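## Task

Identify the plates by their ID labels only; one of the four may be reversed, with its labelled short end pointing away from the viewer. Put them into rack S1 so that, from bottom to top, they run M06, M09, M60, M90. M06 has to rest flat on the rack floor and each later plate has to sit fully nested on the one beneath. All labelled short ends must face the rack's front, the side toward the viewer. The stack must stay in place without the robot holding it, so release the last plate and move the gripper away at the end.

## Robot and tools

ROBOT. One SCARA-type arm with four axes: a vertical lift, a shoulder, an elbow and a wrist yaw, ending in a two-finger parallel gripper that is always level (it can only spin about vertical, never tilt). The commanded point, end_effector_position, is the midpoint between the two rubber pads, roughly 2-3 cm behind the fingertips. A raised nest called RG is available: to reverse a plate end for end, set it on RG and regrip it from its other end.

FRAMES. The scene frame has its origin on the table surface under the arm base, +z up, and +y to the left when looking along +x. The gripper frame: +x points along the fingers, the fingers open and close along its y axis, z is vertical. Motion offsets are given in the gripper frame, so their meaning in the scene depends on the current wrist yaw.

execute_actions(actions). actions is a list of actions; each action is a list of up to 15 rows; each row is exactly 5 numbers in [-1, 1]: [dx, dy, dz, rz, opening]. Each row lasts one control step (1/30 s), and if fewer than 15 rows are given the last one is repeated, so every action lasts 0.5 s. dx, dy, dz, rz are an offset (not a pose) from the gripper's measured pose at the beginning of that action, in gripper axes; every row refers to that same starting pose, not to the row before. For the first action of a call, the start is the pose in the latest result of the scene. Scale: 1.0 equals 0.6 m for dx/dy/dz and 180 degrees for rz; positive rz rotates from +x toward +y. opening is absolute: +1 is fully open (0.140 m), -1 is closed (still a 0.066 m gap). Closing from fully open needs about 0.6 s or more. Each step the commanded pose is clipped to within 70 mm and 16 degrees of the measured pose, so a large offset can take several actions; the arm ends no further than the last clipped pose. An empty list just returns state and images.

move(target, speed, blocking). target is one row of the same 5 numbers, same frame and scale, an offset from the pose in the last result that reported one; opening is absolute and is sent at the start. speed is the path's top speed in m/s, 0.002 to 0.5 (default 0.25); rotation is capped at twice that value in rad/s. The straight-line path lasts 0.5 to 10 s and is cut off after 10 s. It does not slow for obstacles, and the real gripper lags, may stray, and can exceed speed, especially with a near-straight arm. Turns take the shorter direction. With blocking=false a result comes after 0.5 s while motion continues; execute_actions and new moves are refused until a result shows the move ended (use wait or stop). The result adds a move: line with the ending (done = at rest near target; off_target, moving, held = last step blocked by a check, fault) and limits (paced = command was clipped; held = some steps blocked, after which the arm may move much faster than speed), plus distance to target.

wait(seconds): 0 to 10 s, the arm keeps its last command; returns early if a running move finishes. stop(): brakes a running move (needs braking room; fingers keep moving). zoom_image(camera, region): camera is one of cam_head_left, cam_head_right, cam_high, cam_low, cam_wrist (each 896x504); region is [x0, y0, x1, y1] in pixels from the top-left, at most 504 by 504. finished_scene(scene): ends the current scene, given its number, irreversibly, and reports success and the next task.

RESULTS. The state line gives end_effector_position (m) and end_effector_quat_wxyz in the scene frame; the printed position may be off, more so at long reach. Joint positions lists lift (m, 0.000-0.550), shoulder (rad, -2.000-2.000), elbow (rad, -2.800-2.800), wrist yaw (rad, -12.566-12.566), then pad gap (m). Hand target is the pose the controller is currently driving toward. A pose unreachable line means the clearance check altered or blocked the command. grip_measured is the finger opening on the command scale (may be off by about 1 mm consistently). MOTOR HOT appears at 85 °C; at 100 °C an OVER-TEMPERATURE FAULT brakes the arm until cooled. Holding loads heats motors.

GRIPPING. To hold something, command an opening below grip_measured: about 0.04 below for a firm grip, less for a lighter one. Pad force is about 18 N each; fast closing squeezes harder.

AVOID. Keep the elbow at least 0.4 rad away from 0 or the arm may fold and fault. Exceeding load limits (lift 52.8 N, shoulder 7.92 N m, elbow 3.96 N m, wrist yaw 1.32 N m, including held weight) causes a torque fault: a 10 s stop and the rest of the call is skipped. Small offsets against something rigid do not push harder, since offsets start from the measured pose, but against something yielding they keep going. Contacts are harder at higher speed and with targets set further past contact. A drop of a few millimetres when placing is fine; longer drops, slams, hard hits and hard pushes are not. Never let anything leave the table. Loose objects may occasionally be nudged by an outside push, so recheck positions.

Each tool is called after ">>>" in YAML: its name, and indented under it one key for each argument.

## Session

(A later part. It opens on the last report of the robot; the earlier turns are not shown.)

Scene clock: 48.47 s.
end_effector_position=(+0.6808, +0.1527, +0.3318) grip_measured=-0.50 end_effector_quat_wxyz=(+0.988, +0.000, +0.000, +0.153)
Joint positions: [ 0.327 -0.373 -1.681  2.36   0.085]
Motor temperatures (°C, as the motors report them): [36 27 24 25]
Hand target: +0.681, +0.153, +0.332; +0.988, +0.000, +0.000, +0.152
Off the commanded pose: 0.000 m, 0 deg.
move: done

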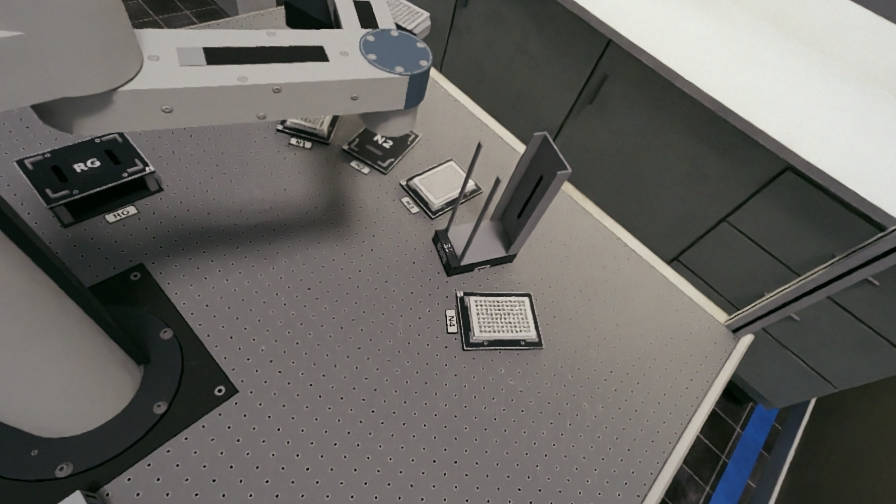

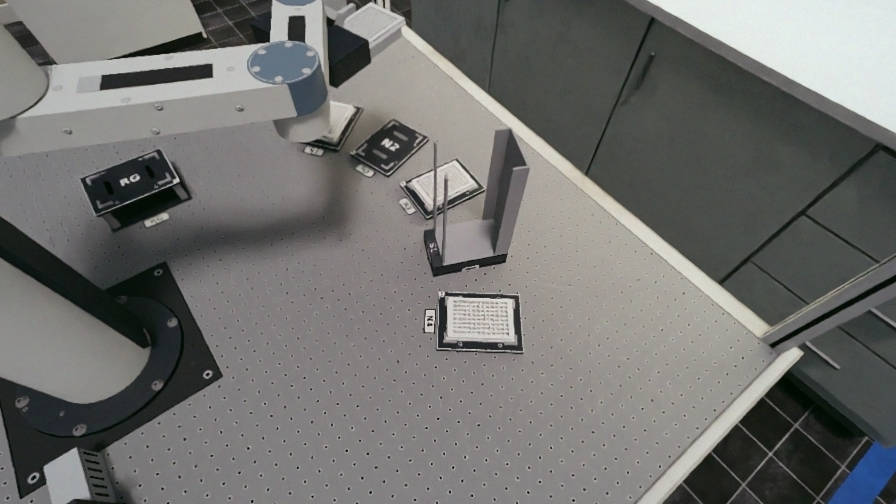

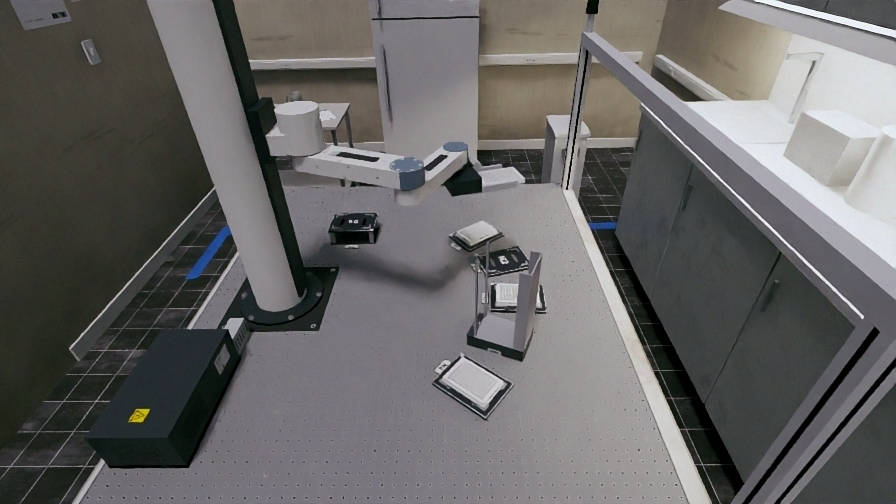

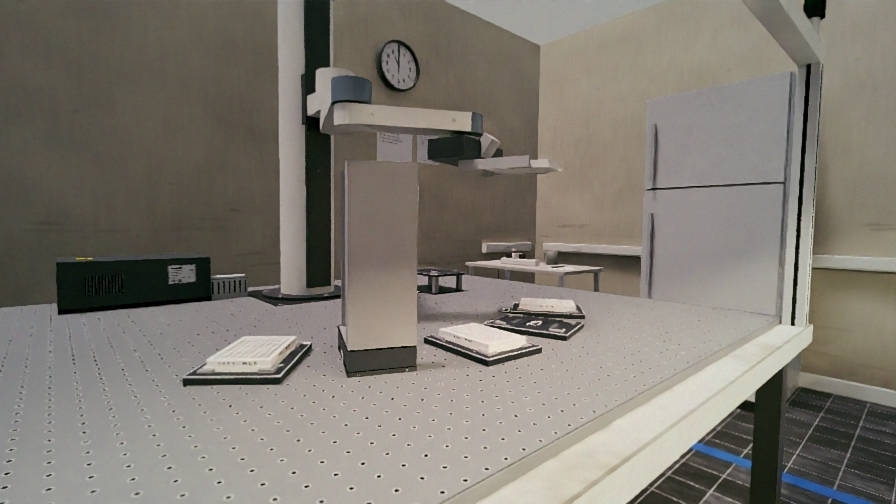

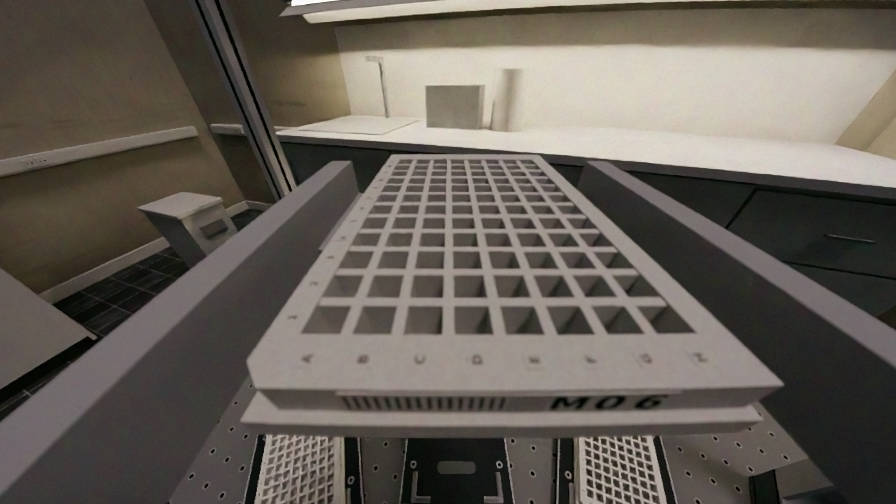

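>>> move:
  target: [-0.1558,-0.5555,-0.01,-0.2114,-0.56]
  speed: 0.3

Scene clock: 54.23 s.
end_effector_position=(+0.6918, -0.1935, +0.3258) grip_measured=-0.50 end_effector_quat_wxyz=(+0.984, +0.000, +0.000, -0.178)
Joint positions: [ 0.321 -0.958 -1.823  2.422  0.085]
Motor temperatures (°C, as the motors report them): [36 28 24 25]
Hand target: +0.692, -0.193, +0.326; +0.984, +0.000, +0.000, -0.178
Off the commanded pose: 0.000 m, 0 deg.
move: done

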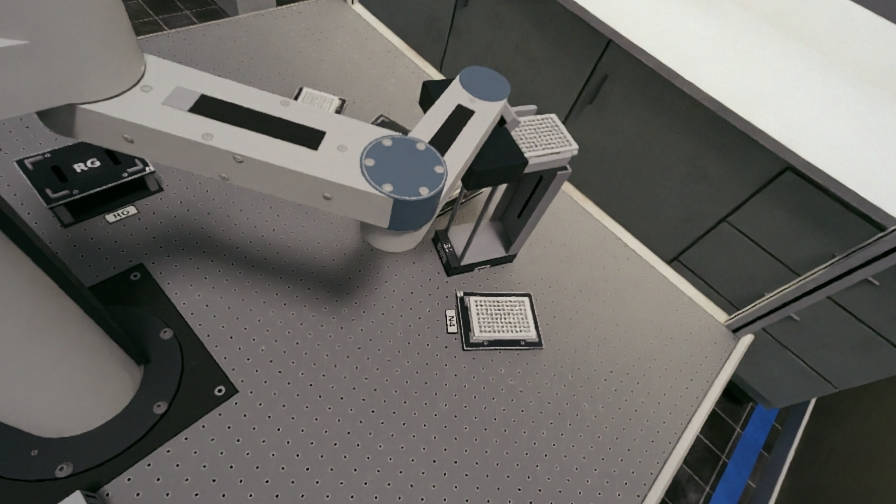

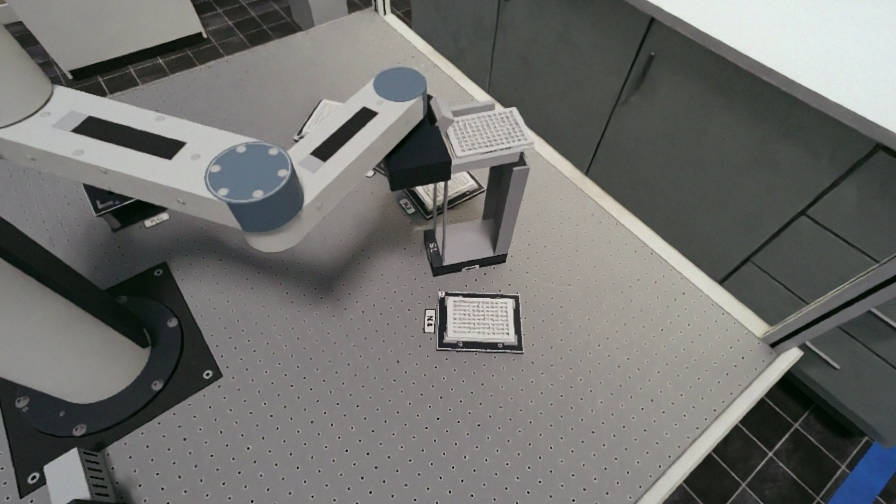

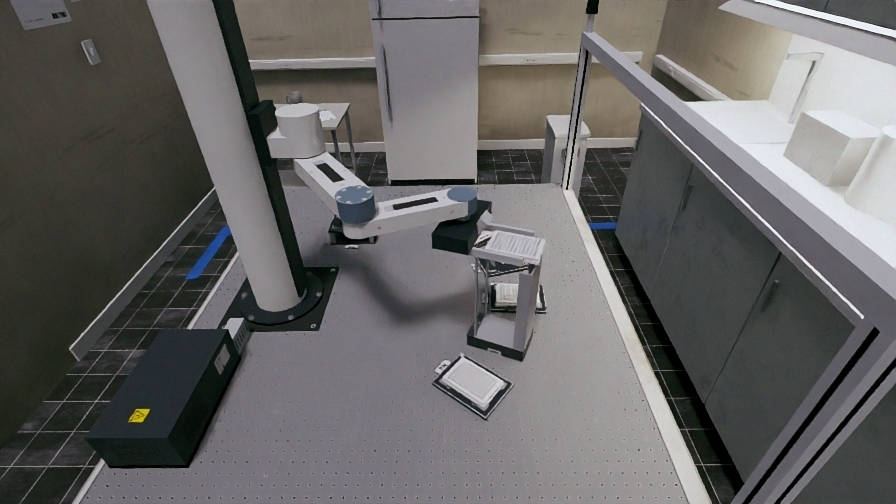

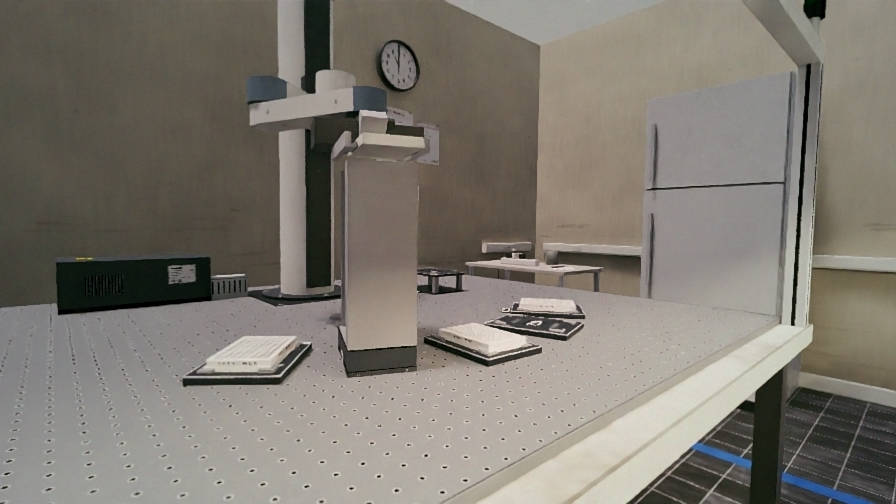

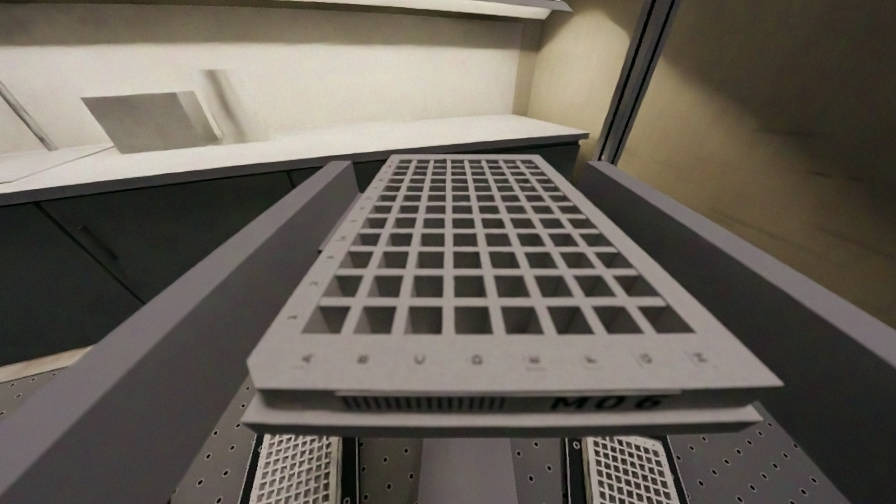

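>>> move:
  target: [0,0,-0.02,0,-0.56]
  speed: 0.04

>>> zoom_image:
  camera: "cam_low"
  region: [320,110,450,190]

>>> zoom_image:
  camera: "cam_head_right"
  region: [410,90,560,200]

>>> zoom_image:
  camera: "cam_high"
  region: [440,210,570,300]

Scene clock: 65.23 s.
end_effector_position=(+0.6918, -0.1935, +0.3138) grip_measured=-0.50 end_effector_quat_wxyz=(+0.984, +0.000, +0.000, -0.178)
Joint positions: [ 0.309 -0.958 -1.823  2.422  0.085]
Motor temperatures (°C, as the motors report them): [36 28 24 25]
Hand target: +0.692, -0.193, +0.314; +0.984, +0.000, +0.000, -0.178
Off the commanded pose: 0.000 m, 0 deg.
move: done

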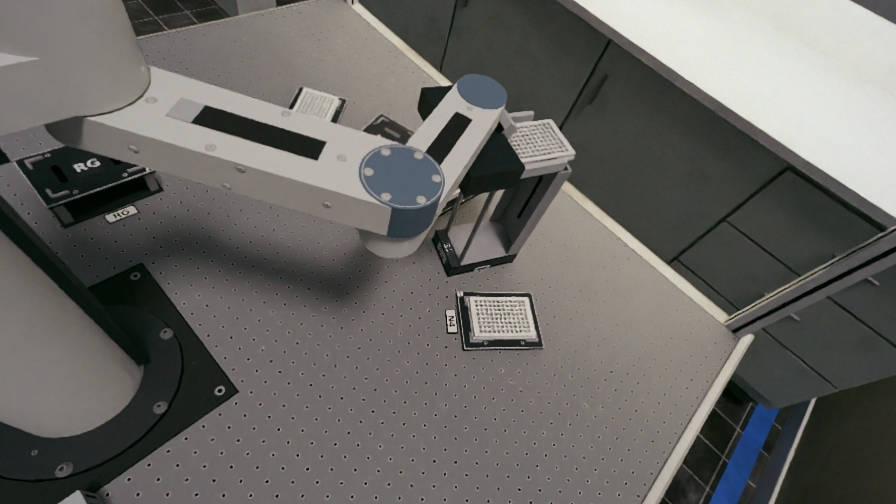

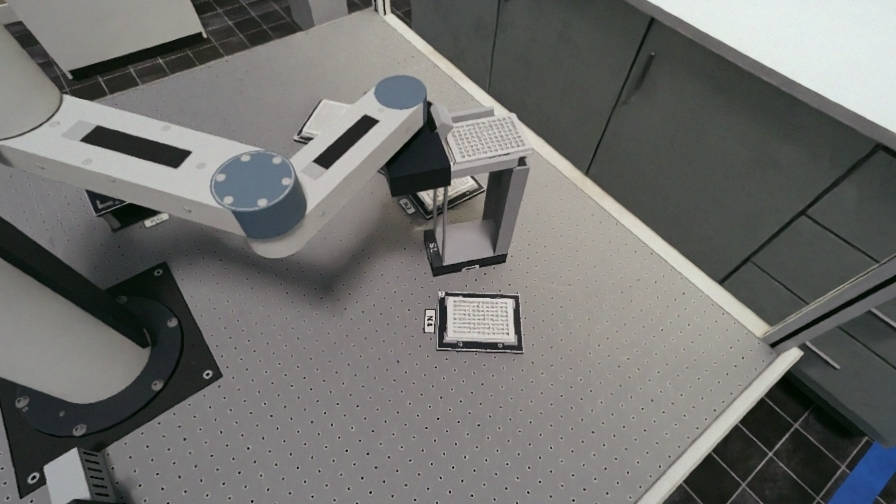

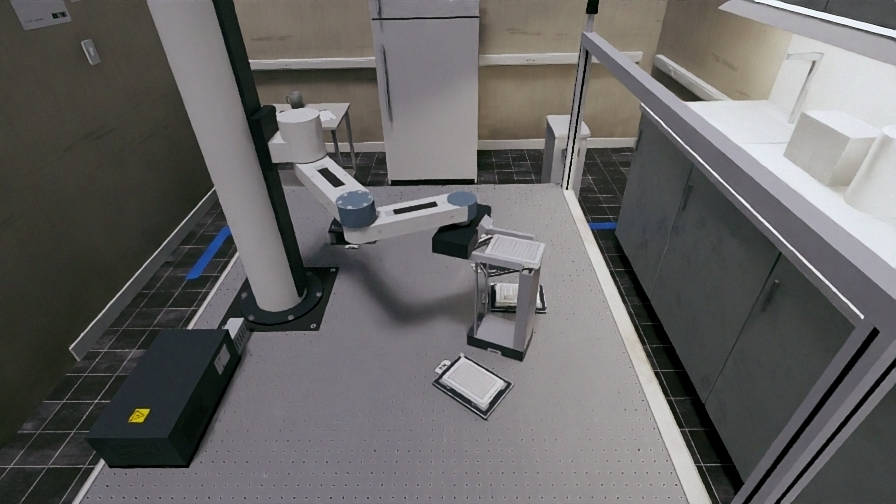

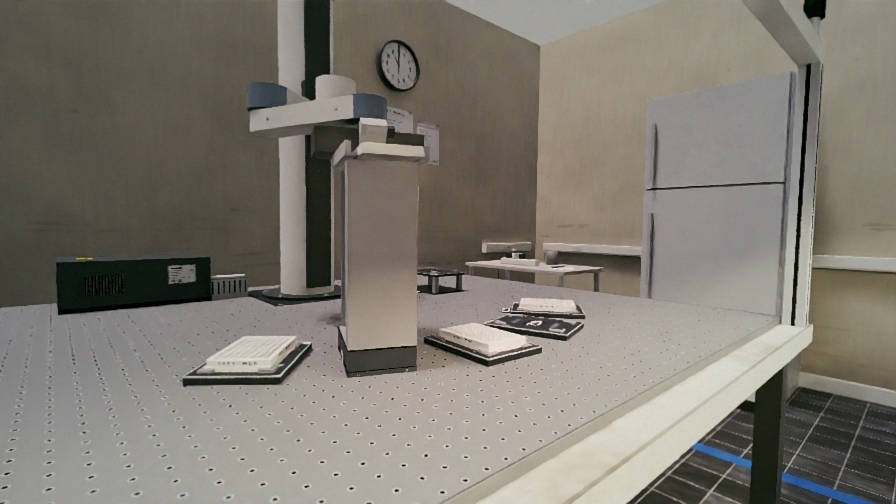

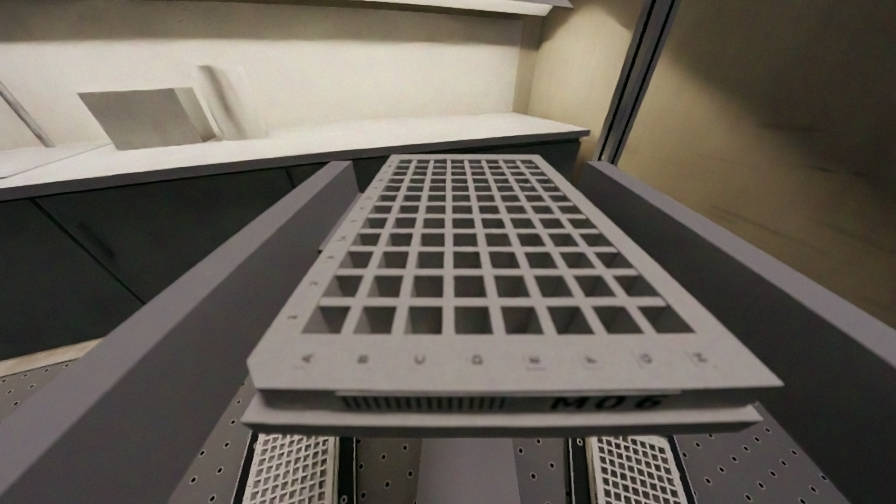

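Region (320, 110, 450, 190) of cam_low's 896x504 image, scaled by 3.877, with more detail than that image has; it fills the top 310 rows of this view, and the rest is white.

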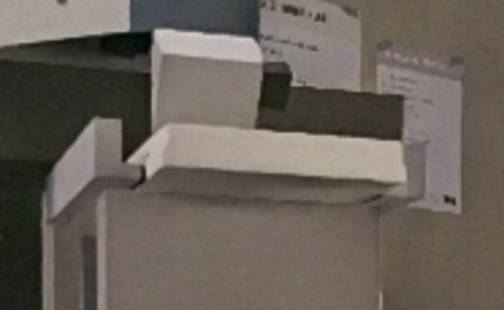

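Region (410, 90, 560, 200) of cam_head_right's 896x504 image, scaled by 3.360, with more detail than that image has; it fills the top 370 rows of this view, and the rest is white.

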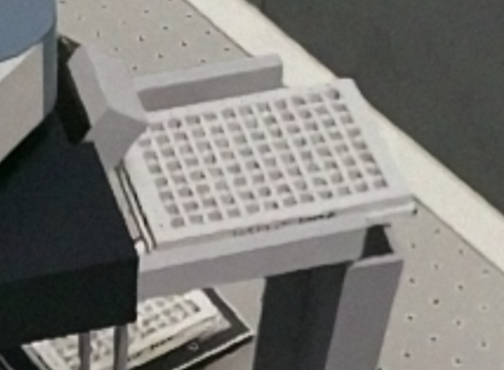

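Region (440, 210, 570, 300) of cam_high's 896x504 image, scaled by 3.877, with more detail than that image has; it fills the top 349 rows of this view, and the rest is white.

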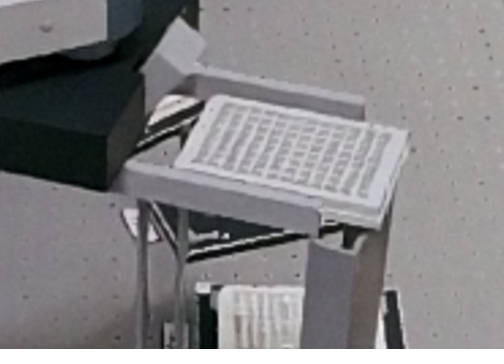

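>>> move:
  target: [-0.02,-0.008,0,0,-0.56]
  speed: 0.04

>>> zoom_image:
  camera: "cam_low"
  region: [320,110,450,190]

Scene clock: 75.70 s.
end_effector_position=(+0.6789, -0.1937, +0.3138) grip_measured=-0.50 end_effector_quat_wxyz=(+0.984, +0.000, +0.000, -0.178)
Joint positions: [ 0.309 -1.002 -1.749  2.393  0.085]
Motor temperatures (°C, as the motors report them): [36 28 24 25]
Hand target: +0.679, -0.194, +0.314; +0.984, +0.000, +0.000, -0.178
Off the commanded pose: 0.000 m, 0 deg.
move: done

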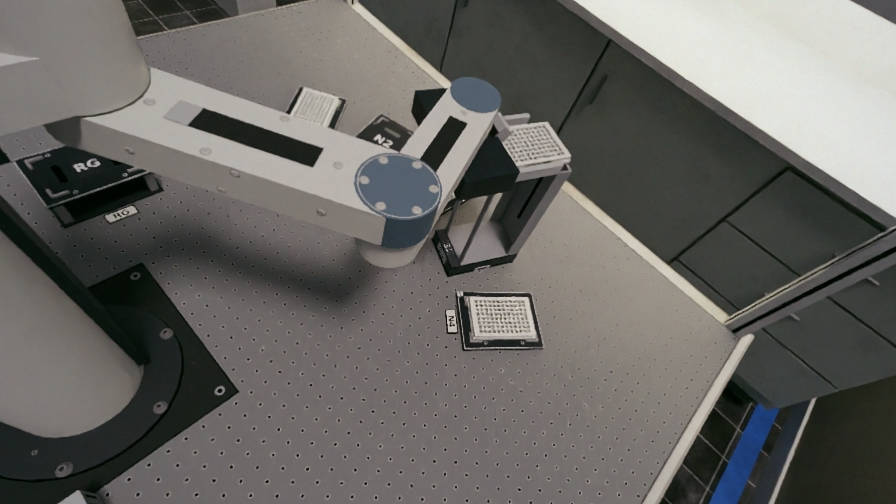

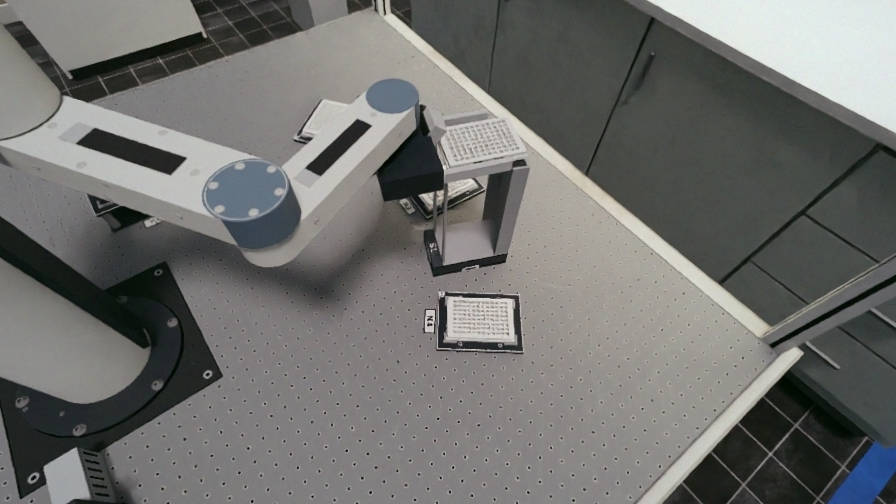

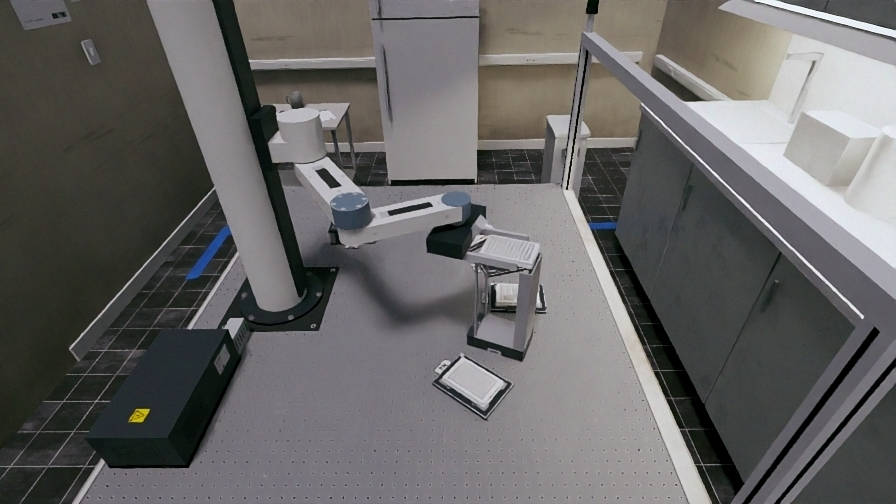

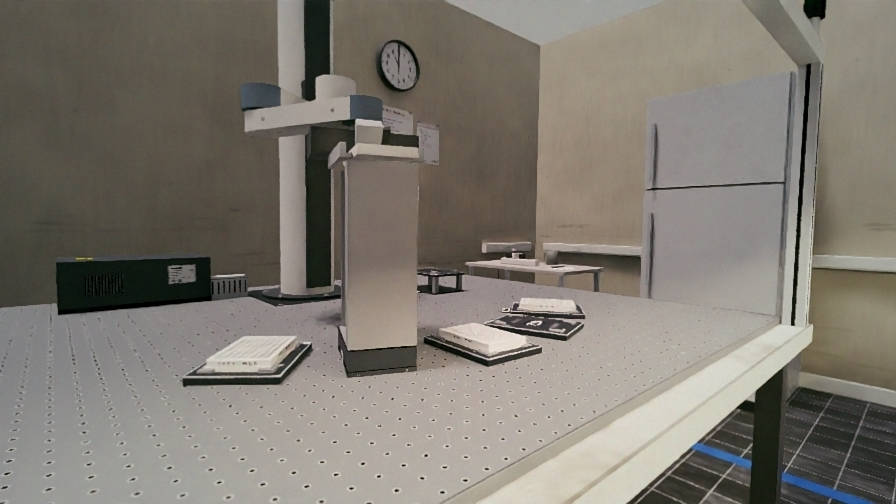

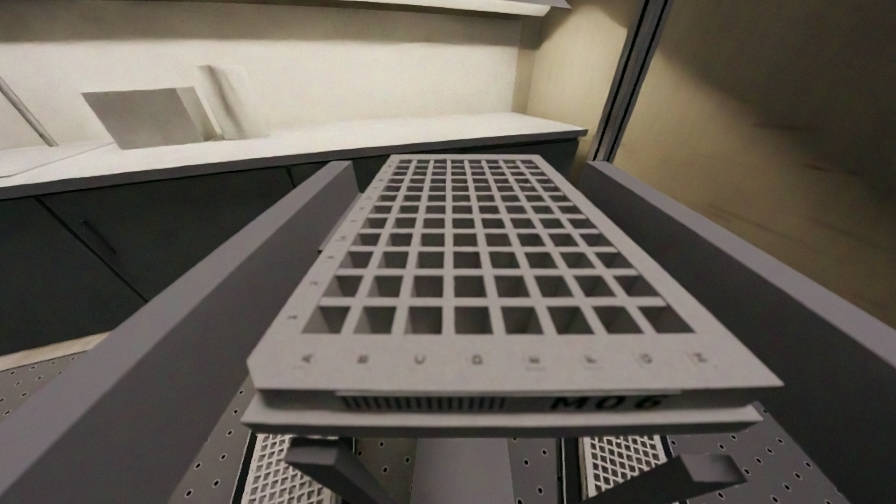

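Region (320, 110, 450, 190) of cam_low's 896x504 image, scaled by 3.877, with more detail than that image has; it fills the top 310 rows of this view, and the rest is white.

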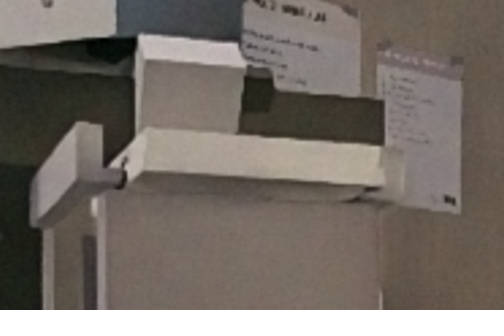

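>>> move:
  target: [0,-0.0115,-0.005,-0.013,-0.56]
  speed: 0.04

>>> zoom_image:
  camera: "cam_low"
  region: [320,110,450,190]

>>> zoom_image:
  camera: "cam_wrist"
  region: [220,380,724,504]

Scene clock: 85.23 s.
end_effector_position=(+0.6765, -0.2000, +0.3108) grip_measured=-0.50 end_effector_quat_wxyz=(+0.980, +0.000, +0.000, -0.198)
Joint positions: [ 0.306 -1.004 -1.75   2.356  0.085]
Motor temperatures (°C, as the motors report them): [36 27 24 25]
Hand target: +0.676, -0.200, +0.311; +0.980, +0.000, +0.000, -0.198
Off the commanded pose: 0.000 m, 0 deg.
move: done

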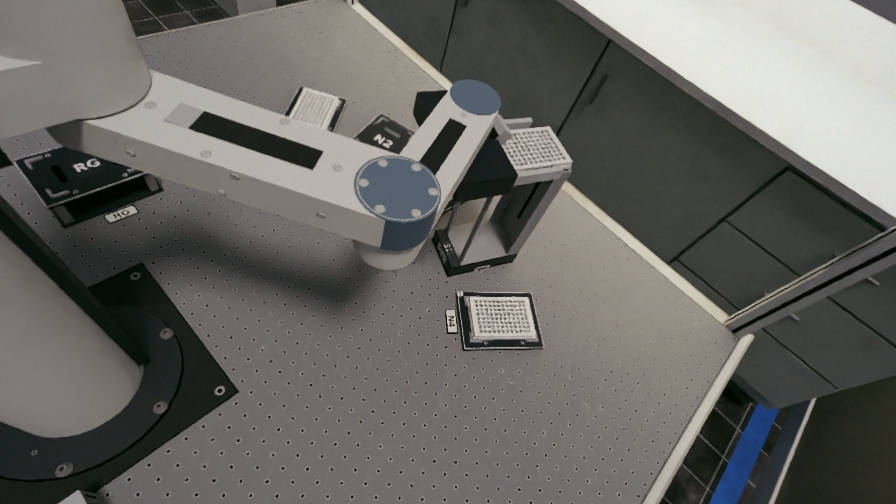

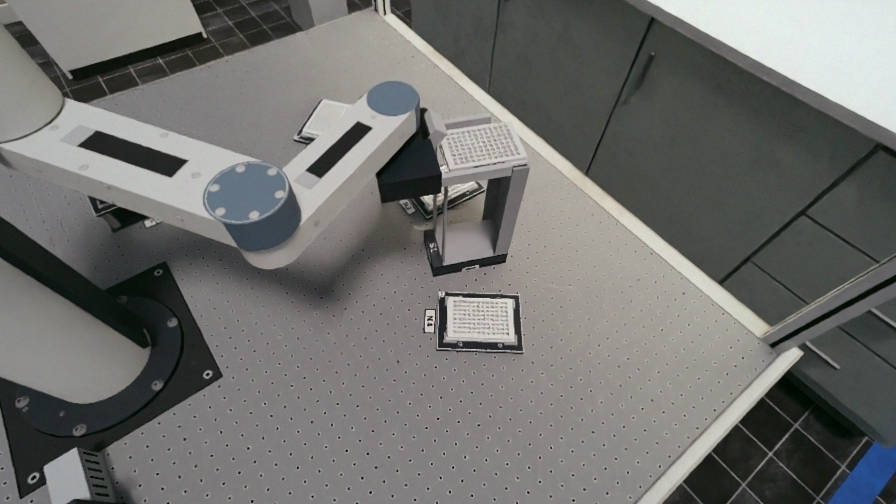

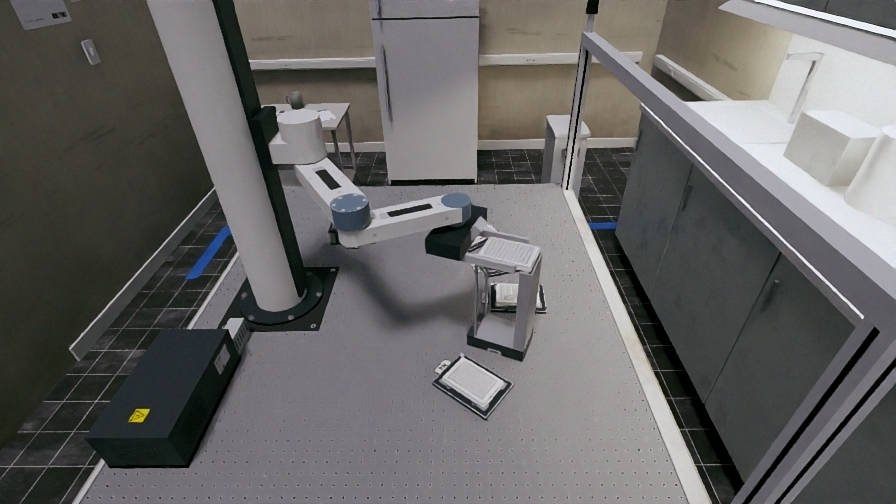

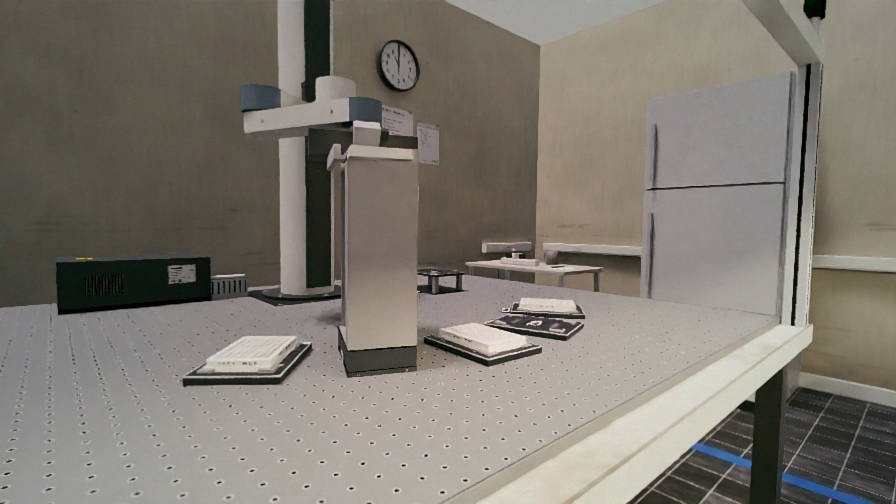

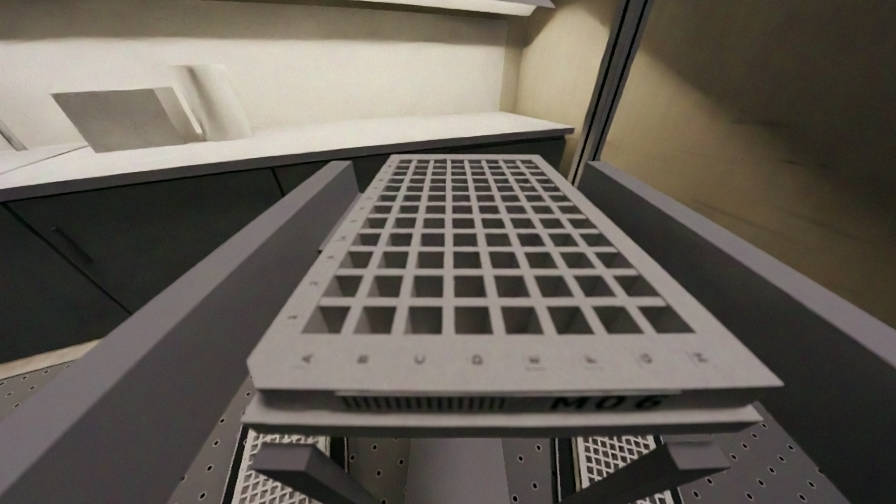

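Region (320, 110, 450, 190) of cam_low's 896x504 image, scaled by 3.877, with more detail than that image has; it fills the top 310 rows of this view, and the rest is white.

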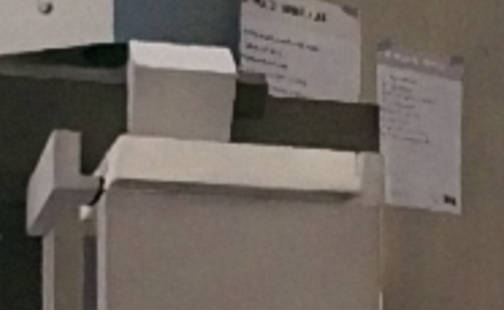

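Region (220, 380, 724, 504) of cam_wrist's 896x504 image, scaled by 1.000; it fills the top 124 rows of this view, and the rest is white.

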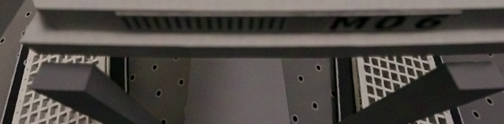

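>>> move:
  target: [0,0.0025,-0.006,0.0016,-0.56]
  speed: 0.02

>>> zoom_image:
  camera: "cam_wrist"
  region: [220,400,420,500]

>>> zoom_image:
  camera: "cam_wrist"
  region: [600,400,800,500]

>>> zoom_image:
  camera: "cam_head_right"
  region: [470,105,550,185]

Scene clock: 94.57 s.
end_effector_position=(+0.6770, -0.1987, +0.3072) grip_measured=-0.50 end_effector_quat_wxyz=(+0.981, +0.000, +0.000, -0.196)
Joint positions: [ 0.302 -1.003 -1.75   2.359  0.085]
Motor temperatures (°C, as the motors report them): [36 28 24 25]
Hand target: +0.677, -0.199, +0.307; +0.981, +0.000, +0.000, -0.195
Off the commanded pose: 0.000 m, 0 deg.
move: done

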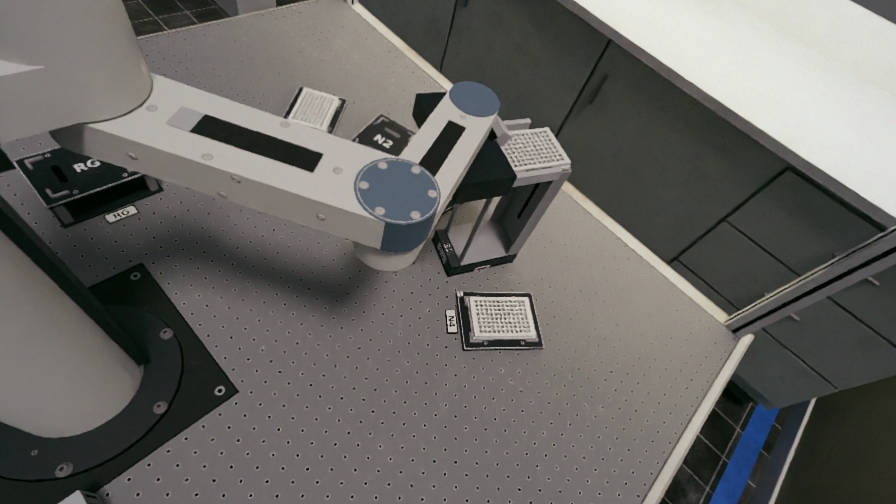

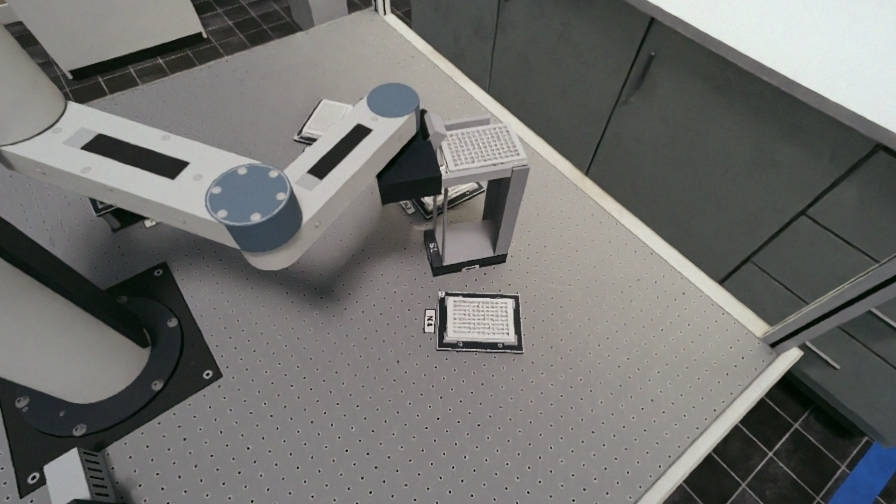

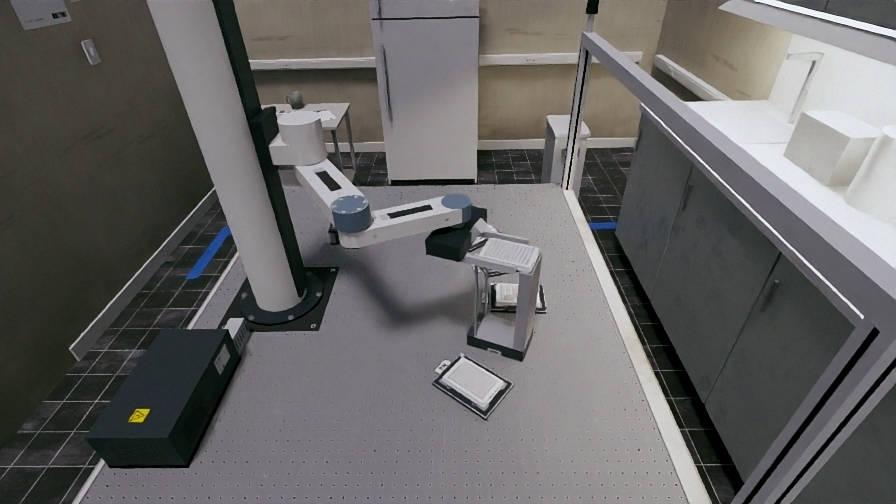

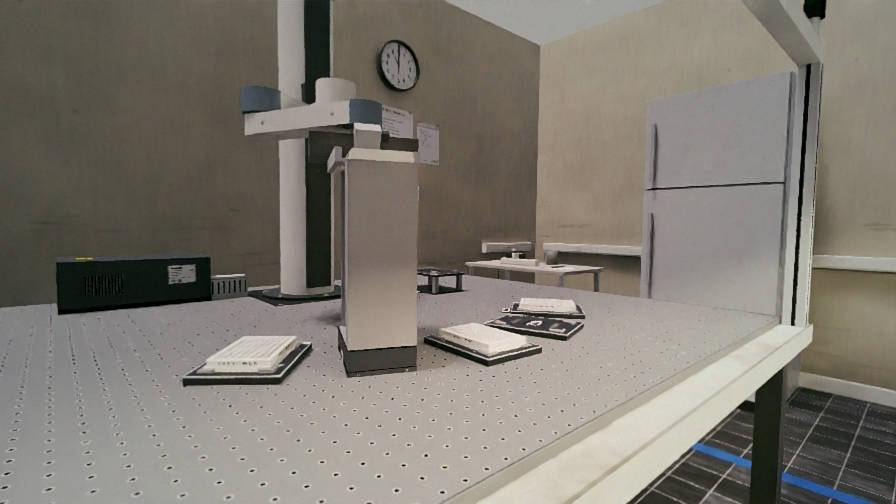

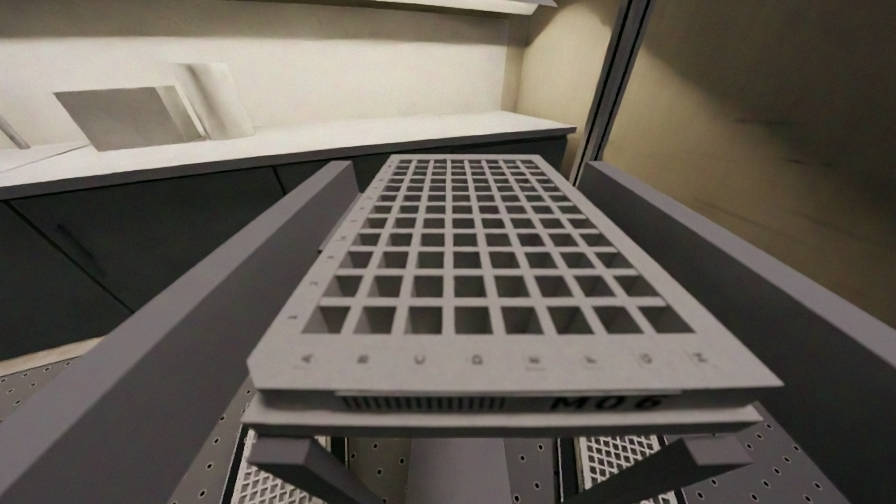

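Region (220, 400, 420, 500) of cam_wrist's 896x504 image, scaled by 2.520, with more detail than that image has.

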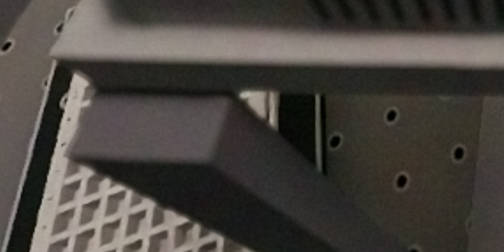

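Region (600, 400, 800, 500) of cam_wrist's 896x504 image, scaled by 2.520, with more detail than that image has.

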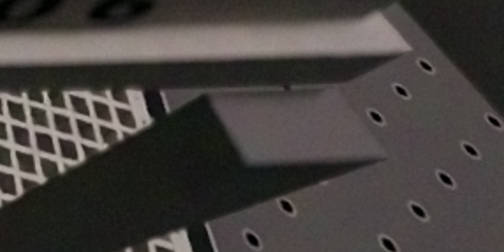

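Region (470, 105, 550, 185) of cam_head_right's 896x504 image, scaled by 6.300, with more detail than that image has.

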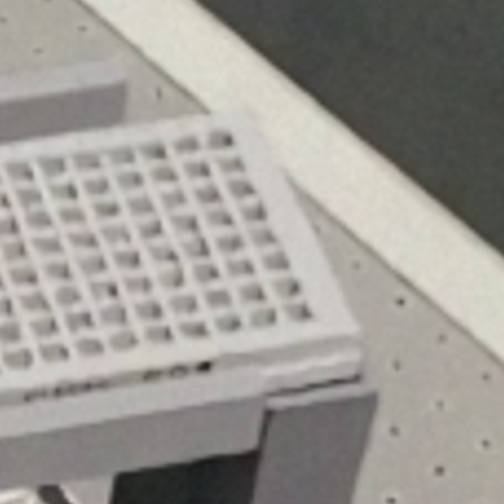

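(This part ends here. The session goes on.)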